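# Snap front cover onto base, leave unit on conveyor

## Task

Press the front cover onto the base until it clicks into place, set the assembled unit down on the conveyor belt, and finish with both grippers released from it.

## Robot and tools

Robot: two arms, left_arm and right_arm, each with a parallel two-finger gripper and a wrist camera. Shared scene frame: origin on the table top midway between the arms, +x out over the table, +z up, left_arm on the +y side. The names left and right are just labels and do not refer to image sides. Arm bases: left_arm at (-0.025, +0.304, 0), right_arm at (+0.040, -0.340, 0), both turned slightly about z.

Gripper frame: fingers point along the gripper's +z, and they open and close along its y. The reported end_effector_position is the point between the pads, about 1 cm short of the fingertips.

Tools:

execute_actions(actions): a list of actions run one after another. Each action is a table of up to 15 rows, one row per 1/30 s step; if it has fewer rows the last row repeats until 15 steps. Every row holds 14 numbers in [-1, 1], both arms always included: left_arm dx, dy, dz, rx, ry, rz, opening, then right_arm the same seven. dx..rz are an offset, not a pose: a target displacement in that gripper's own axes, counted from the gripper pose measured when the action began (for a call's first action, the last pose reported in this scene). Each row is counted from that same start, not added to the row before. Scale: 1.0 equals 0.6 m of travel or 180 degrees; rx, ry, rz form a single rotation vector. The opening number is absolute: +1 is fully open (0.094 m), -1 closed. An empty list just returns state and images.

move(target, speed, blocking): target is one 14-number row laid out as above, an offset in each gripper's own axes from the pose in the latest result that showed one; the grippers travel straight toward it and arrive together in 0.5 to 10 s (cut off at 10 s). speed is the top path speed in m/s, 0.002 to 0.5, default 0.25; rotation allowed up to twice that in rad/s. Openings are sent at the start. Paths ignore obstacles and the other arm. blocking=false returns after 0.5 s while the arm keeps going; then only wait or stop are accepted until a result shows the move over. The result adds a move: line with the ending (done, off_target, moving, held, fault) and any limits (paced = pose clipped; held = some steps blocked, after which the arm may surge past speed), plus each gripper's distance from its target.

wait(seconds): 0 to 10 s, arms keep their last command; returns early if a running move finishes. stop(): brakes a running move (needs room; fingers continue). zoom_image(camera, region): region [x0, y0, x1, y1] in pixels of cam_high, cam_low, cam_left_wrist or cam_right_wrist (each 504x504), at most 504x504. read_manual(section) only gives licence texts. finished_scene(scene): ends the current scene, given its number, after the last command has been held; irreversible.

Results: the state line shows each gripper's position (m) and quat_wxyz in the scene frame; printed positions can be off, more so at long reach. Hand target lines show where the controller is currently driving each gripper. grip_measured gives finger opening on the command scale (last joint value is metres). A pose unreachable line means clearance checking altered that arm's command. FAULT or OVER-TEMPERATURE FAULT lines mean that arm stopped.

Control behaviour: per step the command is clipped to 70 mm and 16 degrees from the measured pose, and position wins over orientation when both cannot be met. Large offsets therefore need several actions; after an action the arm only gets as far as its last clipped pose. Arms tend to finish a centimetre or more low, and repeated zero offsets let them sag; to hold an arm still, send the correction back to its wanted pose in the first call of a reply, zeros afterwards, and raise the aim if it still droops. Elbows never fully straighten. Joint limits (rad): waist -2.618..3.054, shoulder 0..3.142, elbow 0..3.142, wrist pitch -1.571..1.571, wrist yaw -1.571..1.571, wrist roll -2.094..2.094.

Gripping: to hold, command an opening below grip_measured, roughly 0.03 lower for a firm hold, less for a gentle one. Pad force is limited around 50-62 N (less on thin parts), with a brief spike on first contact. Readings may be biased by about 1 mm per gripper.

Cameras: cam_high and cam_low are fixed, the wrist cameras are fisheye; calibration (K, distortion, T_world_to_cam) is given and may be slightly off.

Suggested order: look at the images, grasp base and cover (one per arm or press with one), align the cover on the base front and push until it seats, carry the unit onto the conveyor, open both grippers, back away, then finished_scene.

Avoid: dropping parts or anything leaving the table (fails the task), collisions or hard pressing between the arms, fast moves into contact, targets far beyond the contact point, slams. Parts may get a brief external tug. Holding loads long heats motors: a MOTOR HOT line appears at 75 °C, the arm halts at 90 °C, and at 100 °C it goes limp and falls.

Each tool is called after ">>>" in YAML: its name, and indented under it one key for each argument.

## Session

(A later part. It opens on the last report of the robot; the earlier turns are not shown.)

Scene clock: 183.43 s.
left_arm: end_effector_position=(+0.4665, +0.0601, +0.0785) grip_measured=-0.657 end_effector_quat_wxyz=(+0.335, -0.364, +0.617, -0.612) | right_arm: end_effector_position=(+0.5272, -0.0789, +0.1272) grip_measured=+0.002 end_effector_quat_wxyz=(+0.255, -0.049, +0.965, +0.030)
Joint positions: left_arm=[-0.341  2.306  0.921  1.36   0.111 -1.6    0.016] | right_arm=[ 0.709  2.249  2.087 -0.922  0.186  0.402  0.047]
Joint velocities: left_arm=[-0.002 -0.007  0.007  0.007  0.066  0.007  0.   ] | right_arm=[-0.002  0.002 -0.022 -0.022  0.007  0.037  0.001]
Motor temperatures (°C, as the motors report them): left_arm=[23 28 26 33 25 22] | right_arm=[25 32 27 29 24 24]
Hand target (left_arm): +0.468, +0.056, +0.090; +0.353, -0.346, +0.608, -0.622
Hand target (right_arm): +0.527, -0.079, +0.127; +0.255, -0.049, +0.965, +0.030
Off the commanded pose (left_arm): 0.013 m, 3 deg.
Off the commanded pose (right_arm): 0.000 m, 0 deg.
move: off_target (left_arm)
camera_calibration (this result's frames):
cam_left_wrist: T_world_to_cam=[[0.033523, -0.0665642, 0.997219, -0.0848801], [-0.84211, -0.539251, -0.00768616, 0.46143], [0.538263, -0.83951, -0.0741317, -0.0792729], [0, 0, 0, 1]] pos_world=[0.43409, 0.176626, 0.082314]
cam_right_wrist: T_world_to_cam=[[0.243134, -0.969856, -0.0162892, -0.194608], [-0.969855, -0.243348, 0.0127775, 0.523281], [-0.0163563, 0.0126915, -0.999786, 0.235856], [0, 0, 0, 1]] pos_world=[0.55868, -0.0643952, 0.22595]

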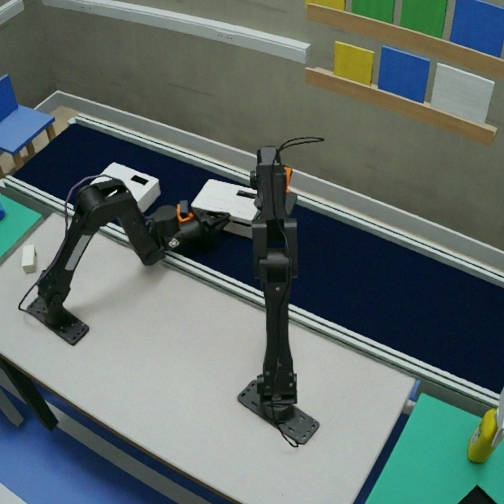

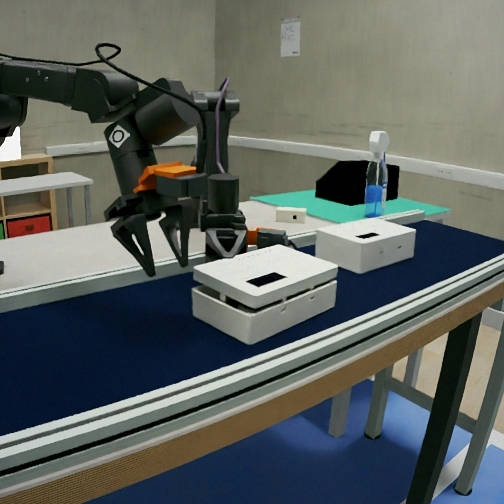

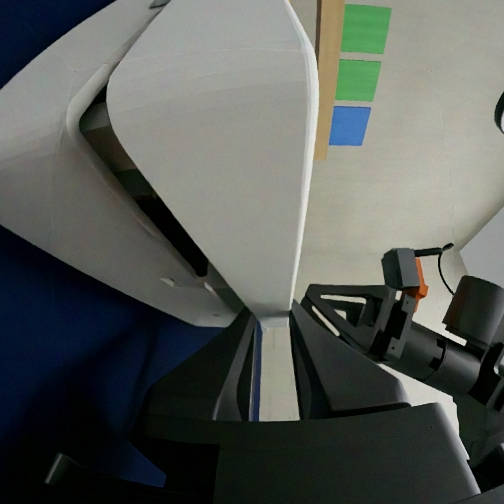

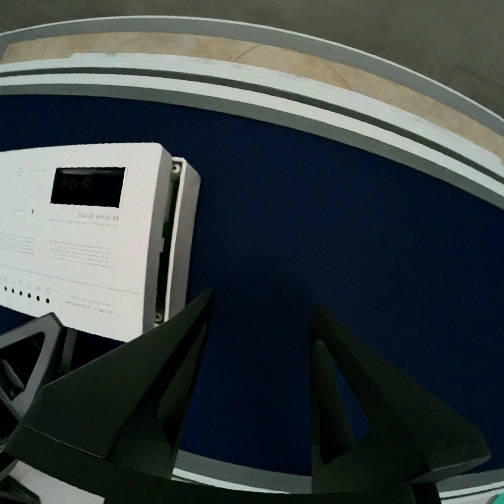

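>>> zoom_image:
  camera: "cam_left_wrist"
  region: [60, 0, 290, 340]

Region (60, 0, 290, 340) of cam_left_wrist's 504x504 image, scaled by 1.482, with more detail than that image has; it fills the left 341 columns of this view, and the rest is white.

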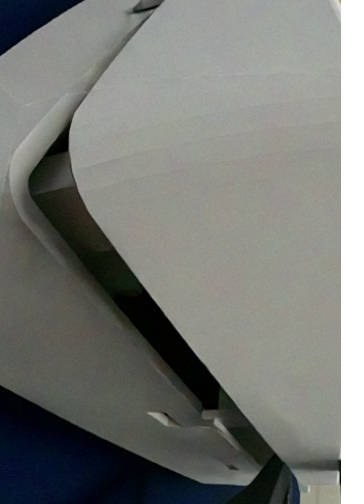

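>>> move:
  target: [0,-0.03,0,0.015,0,0.008,-0.72, 0,0,0,0,0,0,0.0]
  speed: 0.02

Scene clock: 185.13 s.
left_arm: end_effector_position=(+0.4665, +0.0601, +0.0792) grip_measured=-0.657 end_effector_quat_wxyz=(+0.335, -0.364, +0.615, -0.614) | right_arm: end_effector_position=(+0.5272, -0.0789, +0.1272) grip_measured=+0.002 end_effector_quat_wxyz=(+0.255, -0.049, +0.965, +0.030)
Joint positions: left_arm=[-0.341  2.306  0.921  1.363  0.111 -1.603  0.016] | right_arm=[ 0.709  2.249  2.087 -0.922  0.186  0.402  0.047]
Joint velocities: left_arm=[-0.007  0.007 -0.017 -0.066 -0.051 -0.081  0.001] | right_arm=[-0.002 -0.007 -0.002 -0.051  0.007 -0.022 -0.   ]
Motor temperatures (°C, as the motors report them): left_arm=[23 28 26 33 25 22] | right_arm=[25 33 27 29 24 24]
Hand target (left_arm): +0.467, +0.060, +0.096; +0.352, -0.348, +0.607, -0.622
Hand target (right_arm): +0.527, -0.079, +0.127; +0.255, -0.049, +0.965, +0.030
Off the commanded pose (left_arm): 0.017 m, 3 deg.
Off the commanded pose (right_arm): 0.000 m, 0 deg.
move: off_target (left_arm)
camera_calibration (this result's frames):
cam_left_wrist: T_world_to_cam=[[0.0322682, -0.0635014, 0.99746, -0.0851577], [-0.842071, -0.539319, -0.00709339, 0.461383], [0.5384, -0.839704, -0.0708756, -0.0795476], [0, 0, 0, 1]] pos_world=[0.434094, 0.176629, 0.0825762]
cam_right_wrist: T_world_to_cam=[[0.243134, -0.969856, -0.0162892, -0.194608], [-0.969855, -0.243348, 0.0127775, 0.523281], [-0.0163563, 0.0126915, -0.999786, 0.235856], [0, 0, 0, 1]] pos_world=[0.55868, -0.0643952, 0.22595]

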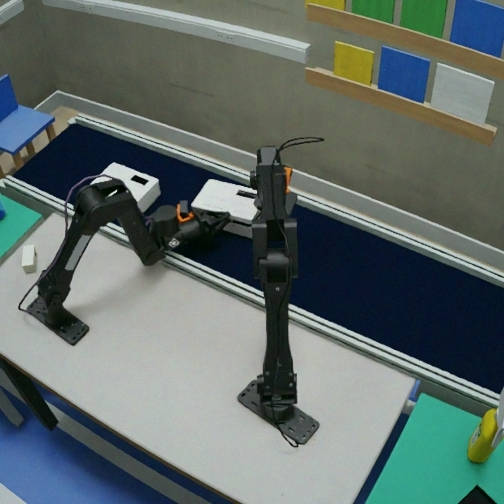

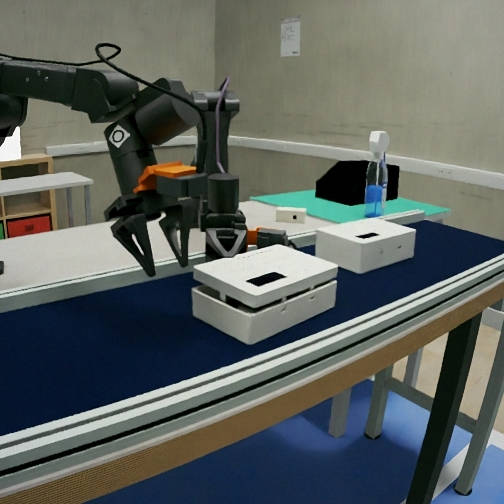

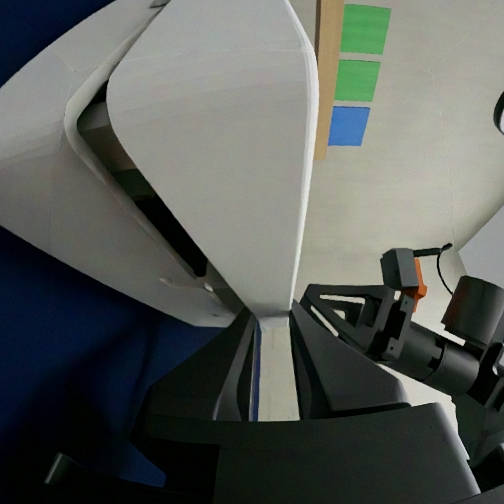

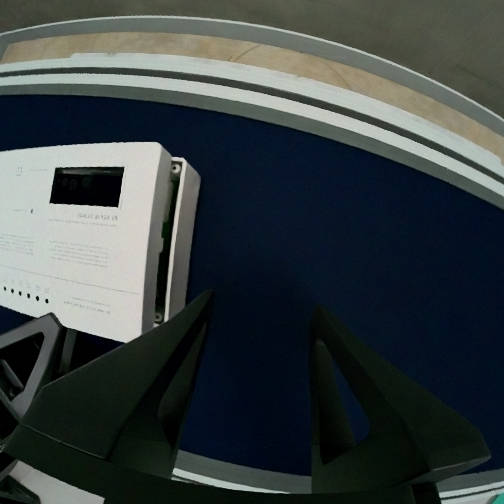

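>>> move:
  target: [0,-0.048,0,0.025,0,0.012,-0.72, 0,0,0,0,0,0,0.0]
  speed: 0.03

Scene clock: 187.10 s.
left_arm: end_effector_position=(+0.4669, +0.0599, +0.0875) grip_measured=-0.657 end_effector_quat_wxyz=(+0.342, -0.357, +0.610, -0.619) | right_arm: end_effector_position=(+0.5272, -0.0789, +0.1272) grip_measured=+0.002 end_effector_quat_wxyz=(+0.255, -0.049, +0.965, +0.030)
Joint positions: left_arm=[-0.341  2.296  0.921  1.375  0.111 -1.597  0.016] | right_arm=[ 0.709  2.249  2.087 -0.922  0.186  0.402  0.047]
Joint velocities: left_arm=[ 0.012 -0.007 -0.002 -0.007 -0.007 -0.037  0.   ] | right_arm=[ 0.002 -0.002  0.007 -0.022 -0.051 -0.022  0.001]
Motor temperatures (°C, as the motors report them): left_arm=[23 28 26 33 25 22] | right_arm=[25 33 27 30 24 24]
Hand target (left_arm): +0.468, +0.060, +0.108; +0.361, -0.339, +0.598, -0.631
Hand target (right_arm): +0.527, -0.079, +0.127; +0.255, -0.049, +0.965, +0.030
Off the commanded pose (left_arm): 0.020 m, 4 deg.
Off the commanded pose (right_arm): 0.000 m, 0 deg.
move: off_target (left_arm)
camera_calibration (this result's frames):
cam_left_wrist: T_world_to_cam=[[0.00869533, -0.0594603, 0.998193, -0.0828201], [-0.841732, -0.539327, -0.0247942, 0.463046], [0.539826, -0.839995, -0.0547392, -0.0813417], [0, 0, 0, 1]] pos_world=[0.434391, 0.176482, 0.0896987]
cam_right_wrist: T_world_to_cam=[[0.243134, -0.969856, -0.0162892, -0.194608], [-0.969855, -0.243348, 0.0127775, 0.523281], [-0.0163563, 0.0126915, -0.999786, 0.235856], [0, 0, 0, 1]] pos_world=[0.55868, -0.0643952, 0.22595]

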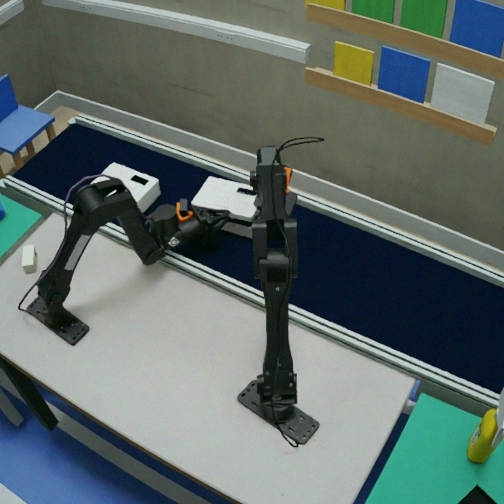

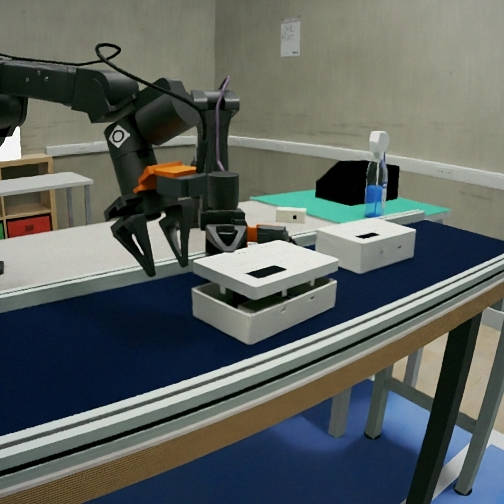

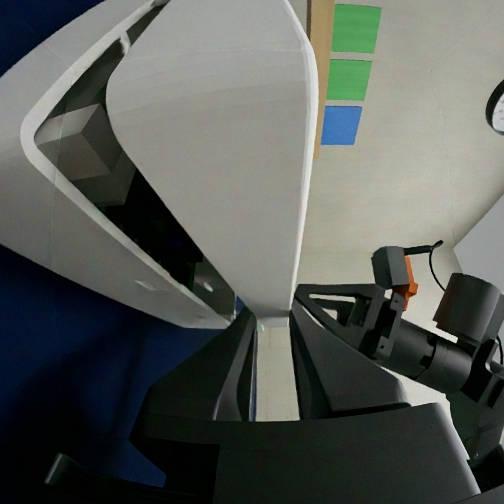

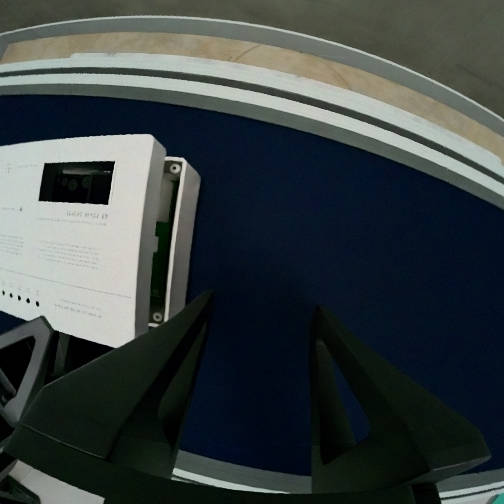

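>>> execute_actions:
  actions:
    - [[0.006,-0.025,0.007,0.015,0,0.006,-0.72, 0,0,0,0,0,0,0],[0.009,-0.025,0.010,0.015,0,0.006,-0.72, 0,0,0,0,0,0,0],[0.012,-0.025,0.013,0.015,0,0.006,-0.72, 0,0,0,0,0,0,0]]

Scene clock: 187.77 s.
left_arm: end_effector_position=(+0.4646, +0.0552, +0.0875) grip_measured=-0.657 end_effector_quat_wxyz=(+0.340, -0.356, +0.611, -0.620) | right_arm: end_effector_position=(+0.5272, -0.0789, +0.1272) grip_measured=+0.002 end_effector_quat_wxyz=(+0.255, -0.049, +0.965, +0.030)
Joint positions: left_arm=[-0.353  2.296  0.921  1.375  0.104 -1.597  0.016] | right_arm=[ 0.709  2.249  2.087 -0.922  0.186  0.402  0.047]
Joint velocities: left_arm=[-0.002  0.002 -0.017 -0.037 -0.037  0.007  0.001] | right_arm=[ 0.002  0.007 -0.007  0.007  0.037 -0.081 -0.001]
Motor temperatures (°C, as the motors report them): left_arm=[23 28 26 33 25 22] | right_arm=[25 33 27 30 24 24]
Hand target (left_arm): +0.470, +0.050, +0.103; +0.356, -0.344, +0.599, -0.630
Hand target (right_arm): +0.527, -0.079, +0.127; +0.255, -0.049, +0.965, +0.030
Off the commanded pose (left_arm): 0.017 m, 3 deg.
Off the commanded pose (right_arm): 0.000 m, 0 deg.
camera_calibration (this result's frames):
cam_left_wrist: T_world_to_cam=[[0.00840045, -0.0595025, 0.998193, -0.0829438], [-0.844396, -0.535146, -0.024794, 0.459565], [0.535654, -0.842662, -0.0547391, -0.0820203], [0, 0, 0, 1]] pos_world=[0.432686, 0.171883, 0.0896987]
cam_right_wrist: T_world_to_cam=[[0.243134, -0.969856, -0.0162892, -0.194608], [-0.969855, -0.243348, 0.0127775, 0.523281], [-0.0163563, 0.0126915, -0.999786, 0.235856], [0, 0, 0, 1]] pos_world=[0.55868, -0.0643952, 0.22595]

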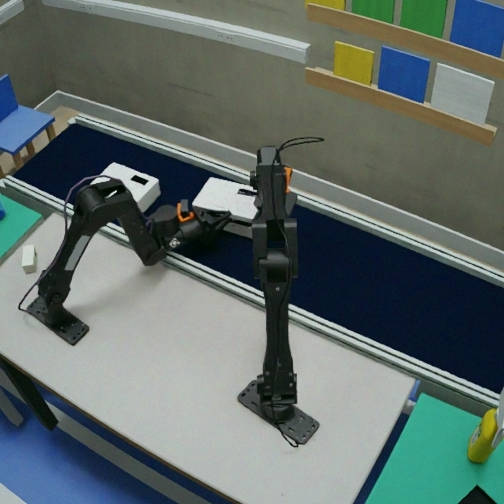

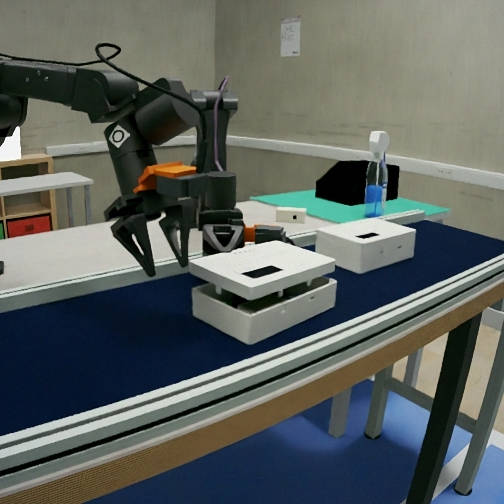

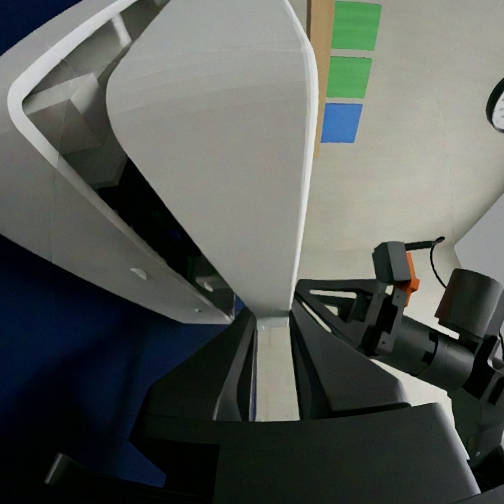

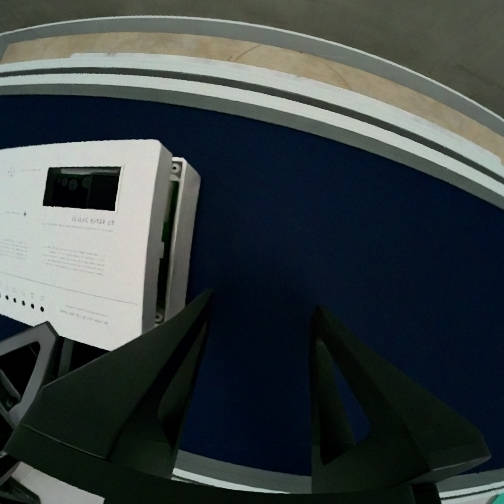

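>>> execute_actions:
  actions:
    - [[-0.004,-0.025,0.014,0.015,0,0.006,-0.72, 0,0,0,0,0,0,0],[-0.006,-0.025,0.018,0.015,0,0.006,-0.72, 0,0,0,0,0,0,0],[-0.008,-0.025,0.021,0.015,0,0.006,-0.72, 0,0,0,0,0,0,0]]

>>> zoom_image:
  camera: "cam_low"
  region: [175, 225, 355, 355]

>>> zoom_image:
  camera: "cam_right_wrist"
  region: [100, 110, 270, 350]

Scene clock: 188.50 s.
left_arm: end_effector_position=(+0.4716, +0.0520, +0.0964) grip_measured=-0.657 end_effector_quat_wxyz=(+0.345, -0.351, +0.604, -0.627) | right_arm: end_effector_position=(+0.5272, -0.0789, +0.1272) grip_measured=+0.002 end_effector_quat_wxyz=(+0.255, -0.049, +0.965, +0.030)
Joint positions: left_arm=[-0.353  2.301  0.955  1.371  0.104 -1.597  0.016] | right_arm=[ 0.709  2.249  2.087 -0.922  0.186  0.402  0.047]
Joint velocities: left_arm=[-0.007  0.002  0.002  0.037  0.066 -0.007  0.001] | right_arm=[-0.002  0.007  0.002 -0.051 -0.051  0.007 -0.   ]
Motor temperatures (°C, as the motors report them): left_arm=[23 28 26 33 25 22] | right_arm=[25 33 27 30 24 24]
Hand target (left_arm): +0.478, +0.053, +0.102; +0.354, -0.342, +0.600, -0.631
Hand target (right_arm): +0.527, -0.079, +0.127; +0.255, -0.049, +0.965, +0.030
Off the commanded pose (left_arm): 0.009 m, 2 deg.
Off the commanded pose (right_arm): 0.000 m, 0 deg.
camera_calibration (this result's frames):
cam_left_wrist: T_world_to_cam=[[-0.0150378, -0.0485231, 0.998709, -0.0815654], [-0.843445, -0.535817, -0.0387331, 0.464893], [0.537005, -0.842939, -0.0328691, -0.0906851], [0, 0, 0, 1]] pos_world=[0.439584, 0.168698, 0.0964861]
cam_right_wrist: T_world_to_cam=[[0.243134, -0.969856, -0.0162892, -0.194608], [-0.969855, -0.243348, 0.0127775, 0.523281], [-0.0163563, 0.0126915, -0.999786, 0.235856], [0, 0, 0, 1]] pos_world=[0.55868, -0.0643952, 0.22595]

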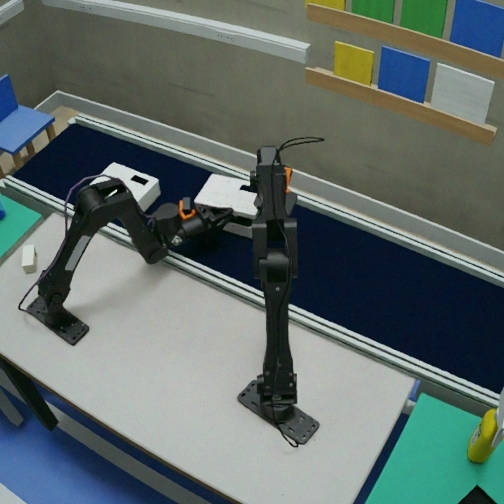

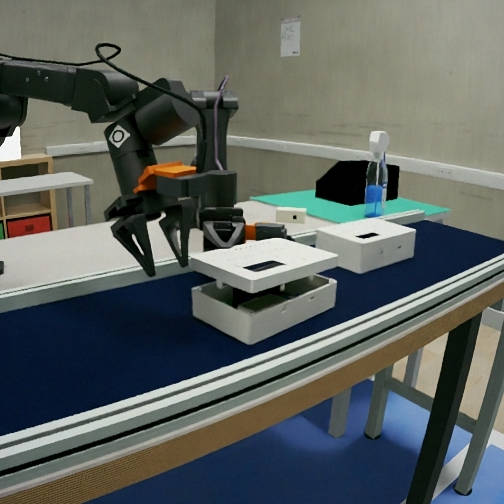

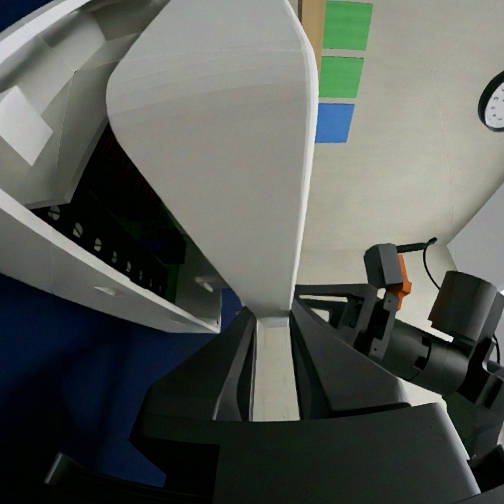

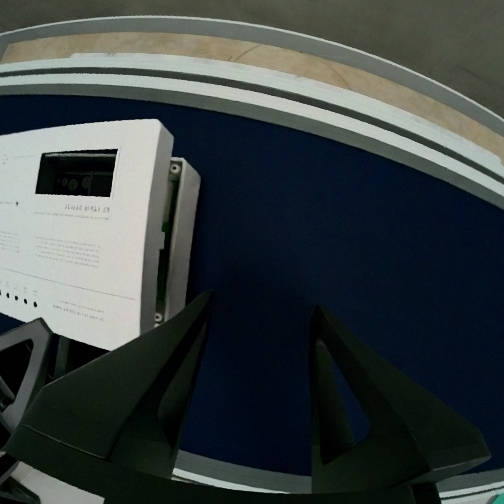

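Region (175, 225, 355, 355) of cam_low's 504x504 image, scaled by 2.800, with more detail than that image has.

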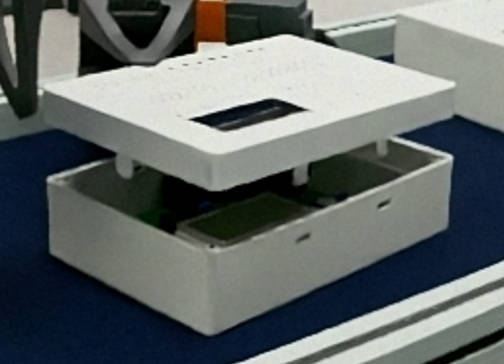

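Region (100, 110, 270, 350) of cam_right_wrist's 504x504 image, scaled by 2.100, with more detail than that image has; it fills the left 357 columns of this view, and the rest is white.

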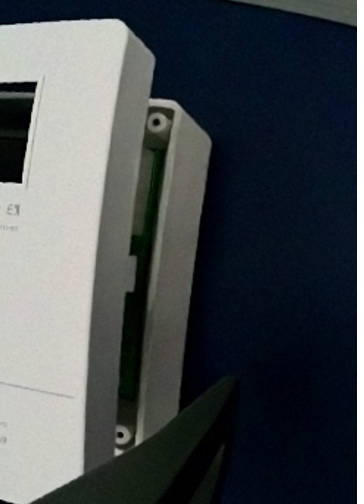

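>>> execute_actions:
  actions:
    - [[-0.009,-0.005,-0.007,0.008,0,0.006,-0.72, 0,0,0,0,0,0,0]]

Scene clock: 189.13 s.
left_arm: end_effector_position=(+0.4715, +0.0519, +0.0987) grip_measured=-0.657 end_effector_quat_wxyz=(+0.347, -0.348, +0.601, -0.630) | right_arm: end_effector_position=(+0.5272, -0.0789, +0.1272) grip_measured=+0.002 end_effector_quat_wxyz=(+0.255, -0.049, +0.965, +0.030)
Joint positions: left_arm=[-0.353  2.301  0.955  1.381  0.104 -1.597  0.016] | right_arm=[ 0.709  2.249  2.087 -0.922  0.186  0.402  0.047]
Joint velocities: left_arm=[-0.012 -0.002  0.002  0.022 -0.007 -0.007 -0.   ] | right_arm=[ 0.007 -0.002 -0.002 -0.037  0.037 -0.007 -0.   ]
Motor temperatures (°C, as the motors report them): left_arm=[23 29 26 33 25 22] | right_arm=[25 33 27 30 24 24]
Hand target (left_arm): +0.471, +0.059, +0.099; +0.356, -0.341, +0.599, -0.631
Hand target (right_arm): +0.527, -0.079, +0.127; +0.255, -0.049, +0.965, +0.030
Off the commanded pose (left_arm): 0.007 m, 1 deg.
Off the commanded pose (right_arm): 0.000 m, 0 deg.
camera_calibration (this result's frames):
cam_left_wrist: T_world_to_cam=[[-0.0236877, -0.0444901, 0.998729, -0.0800593], [-0.843293, -0.535662, -0.0438631, 0.465312], [0.536932, -0.84326, -0.0248295, -0.0913211], [0, 0, 0, 1]] pos_world=[0.439531, 0.168681, 0.0981001]
cam_right_wrist: T_world_to_cam=[[0.243134, -0.969856, -0.0162892, -0.194608], [-0.969855, -0.243348, 0.0127775, 0.523281], [-0.0163563, 0.0126915, -0.999786, 0.235856], [0, 0, 0, 1]] pos_world=[0.55868, -0.0643952, 0.22595]

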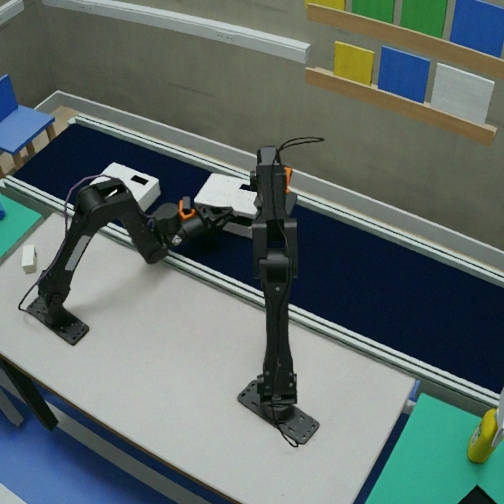

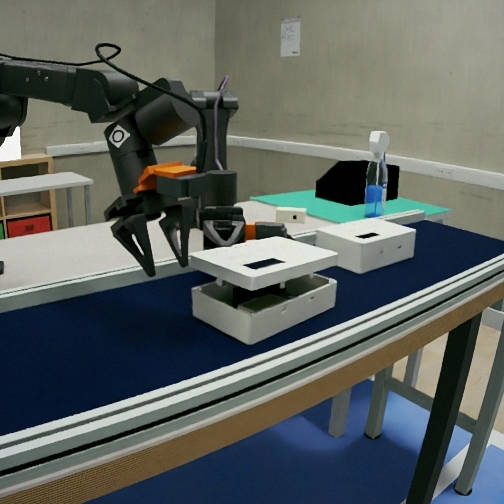

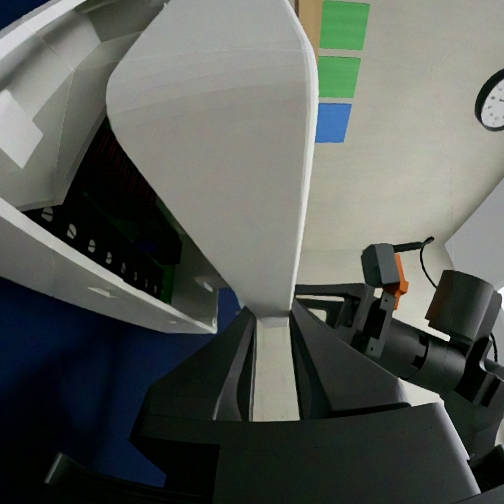

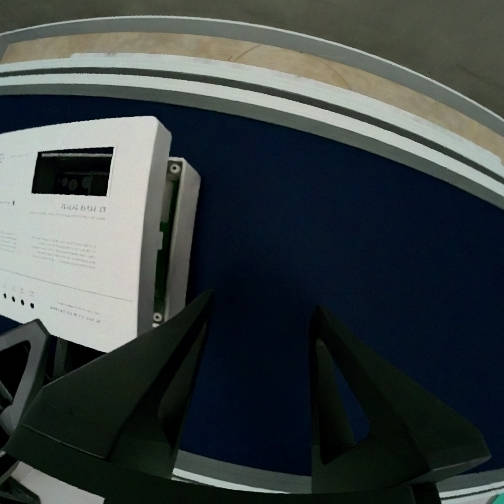

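>>> execute_actions:
  actions: []

Scene clock: 189.67 s.
left_arm: end_effector_position=(+0.4715, +0.0519, +0.0987) grip_measured=-0.657 end_effector_quat_wxyz=(+0.347, -0.348, +0.601, -0.630) | right_arm: end_effector_position=(+0.5272, -0.0789, +0.1272) grip_measured=+0.002 end_effector_quat_wxyz=(+0.255, -0.049, +0.965, +0.030)
Joint positions: left_arm=[-0.353  2.301  0.955  1.381  0.104 -1.597  0.016] | right_arm=[ 0.709  2.249  2.087 -0.922  0.186  0.402  0.047]
Joint velocities: left_arm=[-0.002  0.012 -0.002 -0.007  0.007  0.007 -0.001] | right_arm=[ 0.002 -0.007 -0.017 -0.007 -0.037 -0.095 -0.001]
Motor temperatures (°C, as the motors report them): left_arm=[23 29 26 33 25 22] | right_arm=[25 33 27 30 24 24]
Hand target (left_arm): +0.471, +0.059, +0.099; +0.356, -0.341, +0.599, -0.631
Hand target (right_arm): +0.527, -0.079, +0.127; +0.255, -0.049, +0.965, +0.030
Off the commanded pose (left_arm): 0.007 m, 1 deg.
Off the commanded pose (right_arm): 0.000 m, 0 deg.
camera_calibration (this result's frames):
cam_left_wrist: T_world_to_cam=[[-0.0236877, -0.0444901, 0.998729, -0.0800593], [-0.843293, -0.535662, -0.0438631, 0.465312], [0.536932, -0.84326, -0.0248295, -0.0913211], [0, 0, 0, 1]] pos_world=[0.439531, 0.168681, 0.0981001]
cam_right_wrist: T_world_to_cam=[[0.243134, -0.969856, -0.0162892, -0.194608], [-0.969855, -0.243348, 0.0127775, 0.523281], [-0.0163563, 0.0126915, -0.999786, 0.235856], [0, 0, 0, 1]] pos_world=[0.55868, -0.0643952, 0.22595]

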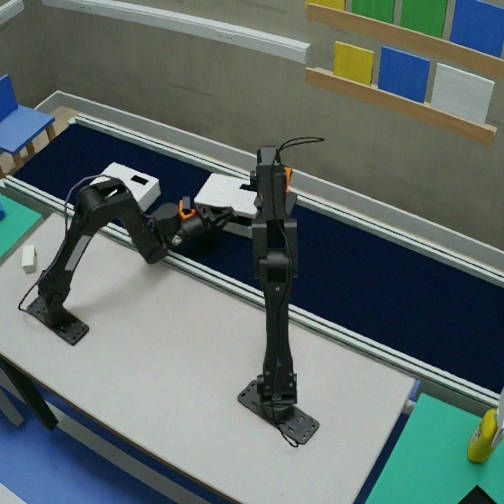

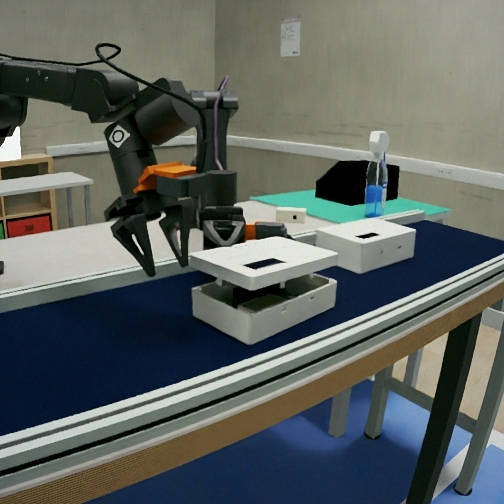

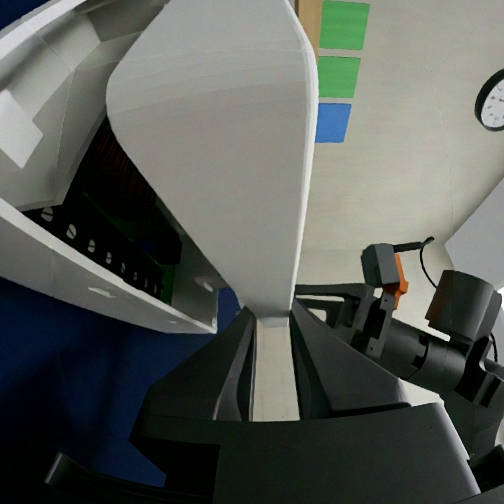

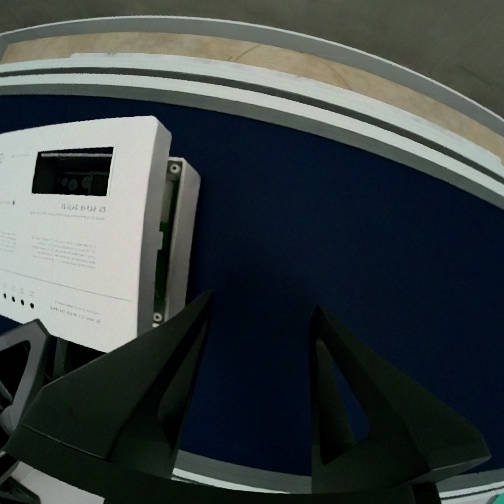

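>>> move:
  target: [-0.006,0.008,-0.009,0.012,0,0.005,-0.72, 0,0,0,0,0,0,0.0]
  speed: 0.02

Scene clock: 191.03 s.
left_arm: end_effector_position=(+0.4701, +0.0526, +0.0913) grip_measured=-0.657 end_effector_quat_wxyz=(+0.349, -0.346, +0.595, -0.635) | right_arm: end_effector_position=(+0.5272, -0.0789, +0.1272) grip_measured=+0.002 end_effector_quat_wxyz=(+0.255, -0.049, +0.965, +0.030)
Joint positions: left_arm=[-0.353  2.34   0.955  1.436  0.104 -1.601  0.016] | right_arm=[ 0.709  2.249  2.087 -0.922  0.186  0.402  0.047]
Joint velocities: left_arm=[-0.007 -0.012 -0.002 -0.007  0.037 -0.007 -0.   ] | right_arm=[-0.007 -0.002 -0.017 -0.066  0.022  0.066  0.   ]
Motor temperatures (°C, as the motors report them): left_arm=[23 29 26 34 25 22] | right_arm=[25 33 27 30 24 24]
Hand target (left_arm): +0.469, +0.058, +0.094; +0.358, -0.337, +0.592, -0.638
Hand target (right_arm): +0.527, -0.079, +0.127; +0.255, -0.049, +0.965, +0.030
Off the commanded pose (left_arm): 0.006 m, 2 deg.
Off the commanded pose (right_arm): 0.000 m, 0 deg.
move: done
camera_calibration (this result's frames):
cam_left_wrist: T_world_to_cam=[[-0.035489, -0.0339509, 0.998793, -0.0676145], [-0.842855, -0.535981, -0.0481672, 0.464375], [0.536969, -0.843547, -0.00959425, -0.0916216], [0, 0, 0, 1]] pos_world=[0.438199, 0.169314, 0.0890216]
cam_right_wrist: T_world_to_cam=[[0.243134, -0.969856, -0.0162892, -0.194608], [-0.969855, -0.243348, 0.0127775, 0.523281], [-0.0163563, 0.0126915, -0.999786, 0.235856], [0, 0, 0, 1]] pos_world=[0.55868, -0.0643952, 0.22595]

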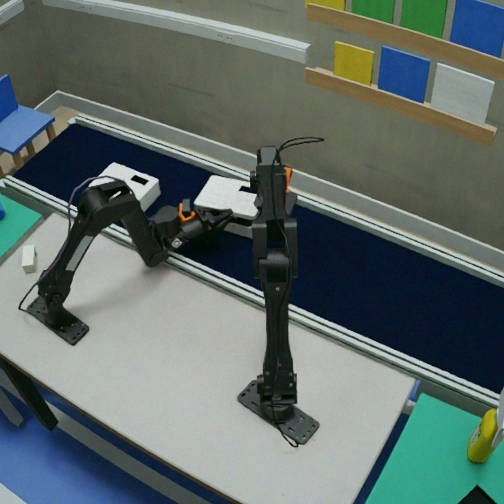

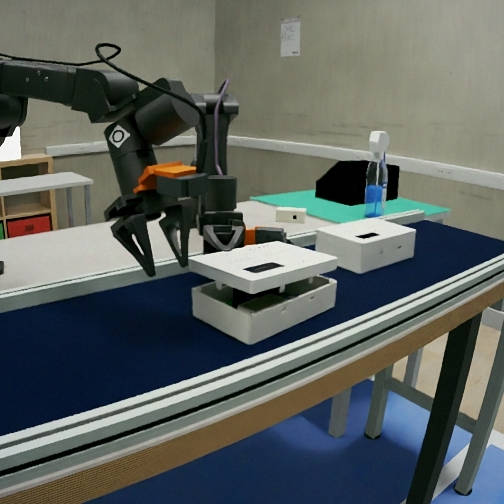

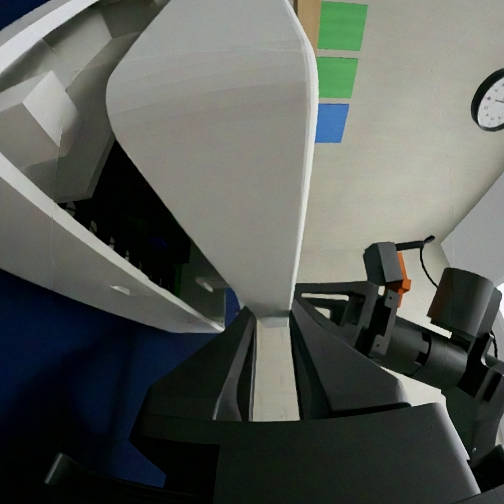

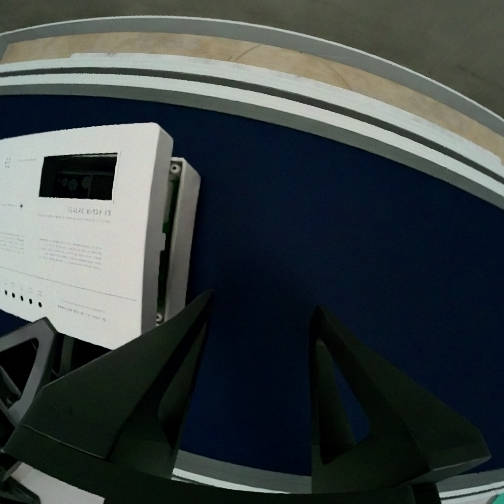

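>>> move:
  target: [-0.008,0.010,-0.004,0.0,0,0.005,-0.72, 0,0,0,0,0,0,0.0]
  speed: 0.02

>>> zoom_image:
  camera: "cam_low"
  region: [175,225,355,355]

>>> zoom_image:
  camera: "cam_right_wrist"
  region: [60,110,270,350]

Scene clock: 191.97 s.
left_arm: end_effector_position=(+0.4696, +0.0528, +0.0831) grip_measured=-0.657 end_effector_quat_wxyz=(+0.345, -0.350, +0.599, -0.632) | right_arm: end_effector_position=(+0.5272, -0.0789, +0.1272) grip_measured=+0.002 end_effector_quat_wxyz=(+0.255, -0.049, +0.965, +0.030)
Joint positions: left_arm=[-0.353  2.356  0.955  1.439  0.104 -1.604  0.016] | right_arm=[ 0.709  2.249  2.087 -0.922  0.186  0.402  0.047]
Joint velocities: left_arm=[-0.012  0.002 -0.012  0.022  0.007  0.022  0.   ] | right_arm=[ 0.012  0.002 -0.007 -0.022  0.051  0.051 -0.001]
Motor temperatures (°C, as the motors report them): left_arm=[23 29 26 34 25 22] | right_arm=[25 33 27 30 24 24]
Hand target (left_arm): +0.471, +0.058, +0.085; +0.354, -0.342, +0.598, -0.633
Hand target (right_arm): +0.527, -0.079, +0.127; +0.255, -0.049, +0.965, +0.030
Off the commanded pose (left_arm): 0.005 m, 1 deg.
Off the commanded pose (right_arm): 0.000 m, 0 deg.
move: done
camera_calibration (this result's frames):
cam_left_wrist: T_world_to_cam=[[-0.0216928, -0.0374778, 0.999062, -0.0658337], [-0.843516, -0.535729, -0.0384122, 0.463177], [0.536666, -0.843558, -0.0199917, -0.0902301], [0, 0, 0, 1]] pos_world=[0.437693, 0.169556, 0.0817598]
cam_right_wrist: T_world_to_cam=[[0.243134, -0.969856, -0.0162892, -0.194608], [-0.969855, -0.243348, 0.0127775, 0.523281], [-0.0163563, 0.0126915, -0.999786, 0.235856], [0, 0, 0, 1]] pos_world=[0.55868, -0.0643952, 0.22595]

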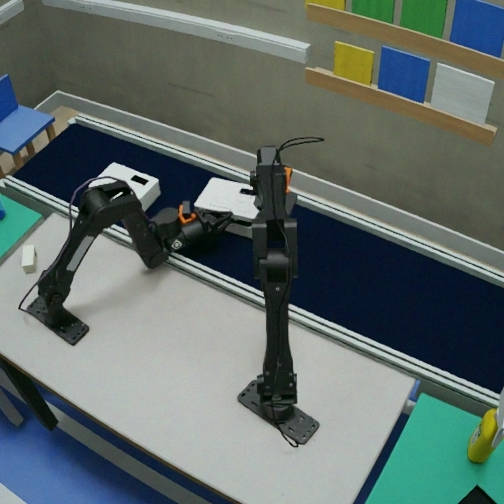

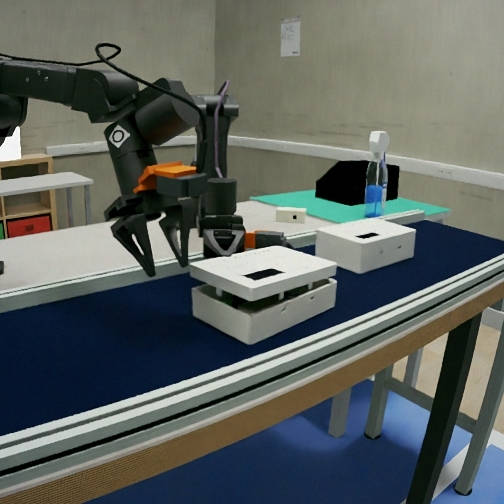

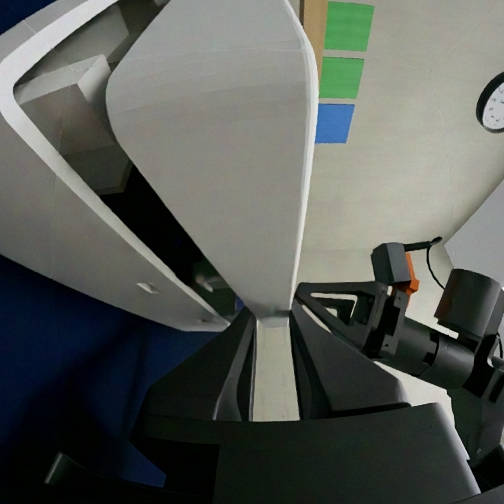

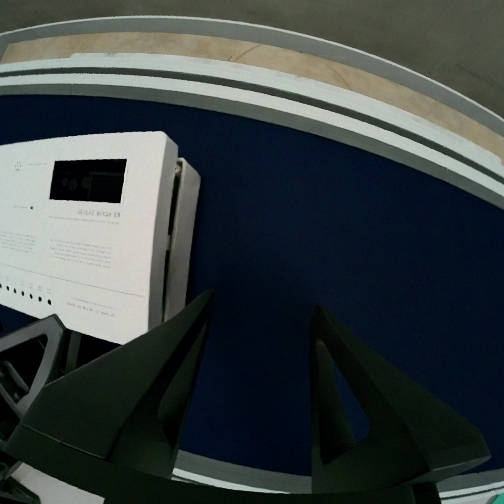

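Region (175, 225, 355, 355) of cam_low's 504x504 image, scaled by 2.800, with more detail than that image has.

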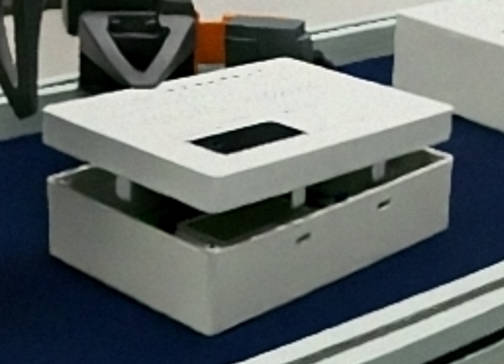

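Region (60, 110, 270, 350) of cam_right_wrist's 504x504 image, scaled by 2.100, with more detail than that image has; it fills the left 441 columns of this view, and the rest is white.

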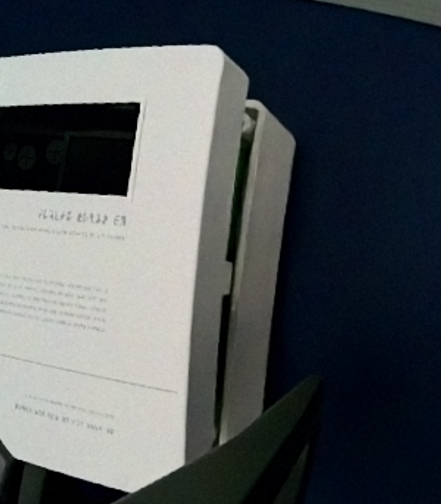

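>>> move:
  target: [-0.008,0.008,-0.003,0.004,0,0.005,-0.72, 0,0,0,0,0,0,0.0]
  speed: 0.02

>>> zoom_image:
  camera: "cam_low"
  region: [175,225,355,355]

>>> zoom_image:
  camera: "cam_right_wrist"
  region: [60,110,270,350]

Scene clock: 192.87 s.
left_arm: end_effector_position=(+0.4689, +0.0532, +0.0786) grip_measured=-0.657 end_effector_quat_wxyz=(+0.345, -0.351, +0.598, -0.633) | right_arm: end_effector_position=(+0.5272, -0.0789, +0.1272) grip_measured=+0.002 end_effector_quat_wxyz=(+0.255, -0.049, +0.965, +0.030)
Joint positions: left_arm=[-0.353  2.373  0.955  1.457  0.104 -1.606  0.016] | right_arm=[ 0.709  2.249  2.087 -0.922  0.186  0.402  0.047]
Joint velocities: left_arm=[-0.007 -0.007  0.002 -0.007 -0.051 -0.007  0.001] | right_arm=[ 0.022 -0.002  0.002 -0.007  0.022 -0.007 -0.001]
Motor temperatures (°C, as the motors report them): left_arm=[23 29 26 34 25 22] | right_arm=[25 33 27 30 24 24]
Hand target (left_arm): +0.470, +0.058, +0.078; +0.352, -0.344, +0.598, -0.633
Hand target (right_arm): +0.527, -0.079, +0.127; +0.255, -0.049, +0.965, +0.030
Off the commanded pose (left_arm): 0.005 m, 1 deg.
Off the commanded pose (right_arm): 0.000 m, 0 deg.
move: done
camera_calibration (this result's frames):
cam_left_wrist: T_world_to_cam=[[-0.0213571, -0.034707, 0.999169, -0.061623], [-0.843583, -0.535748, -0.0366411, 0.462466], [0.536574, -0.843665, -0.0178362, -0.0897652], [0, 0, 0, 1]] pos_world=[0.436978, 0.169894, 0.076916]
cam_right_wrist: T_world_to_cam=[[0.243134, -0.969856, -0.0162892, -0.194608], [-0.969855, -0.243348, 0.0127775, 0.523281], [-0.0163563, 0.0126915, -0.999786, 0.235856], [0, 0, 0, 1]] pos_world=[0.55868, -0.0643952, 0.22595]

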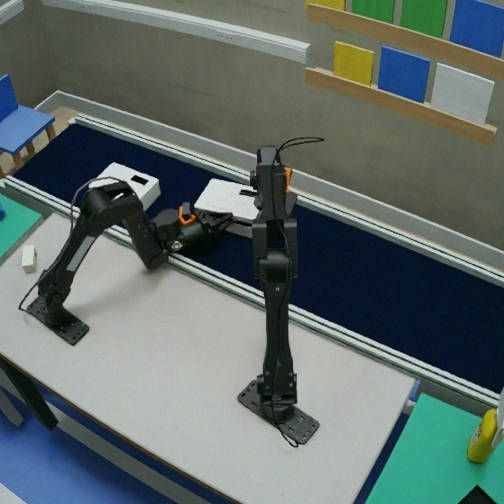

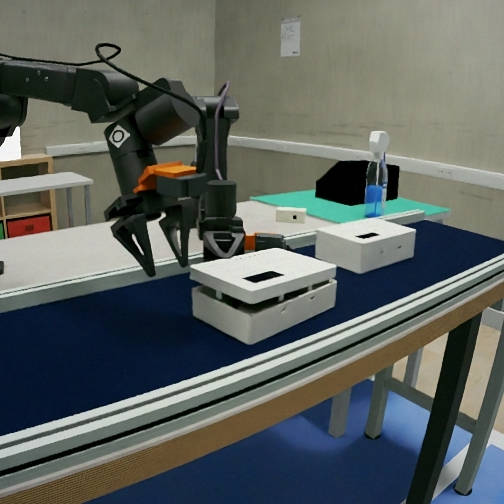

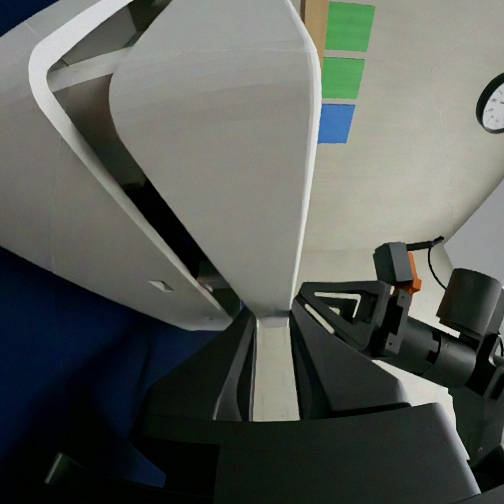

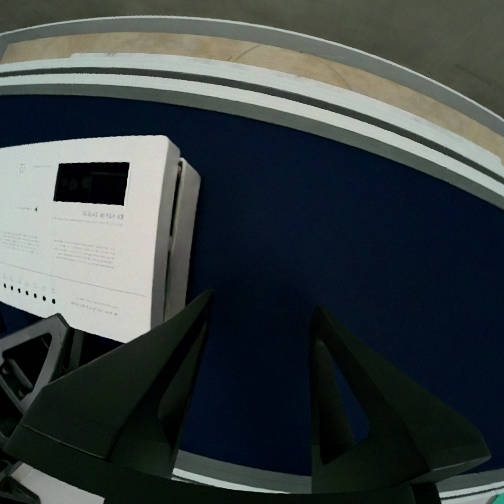

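Region (175, 225, 355, 355) of cam_low's 504x504 image, scaled by 2.800, with more detail than that image has.

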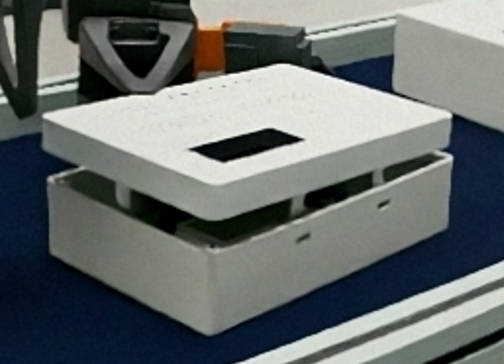

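Region (60, 110, 270, 350) of cam_right_wrist's 504x504 image, scaled by 2.100, with more detail than that image has; it fills the left 441 columns of this view, and the rest is white.

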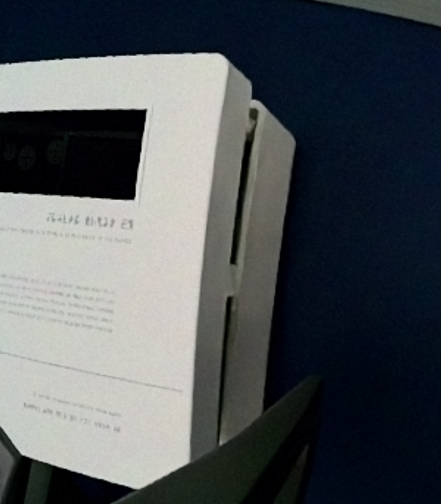

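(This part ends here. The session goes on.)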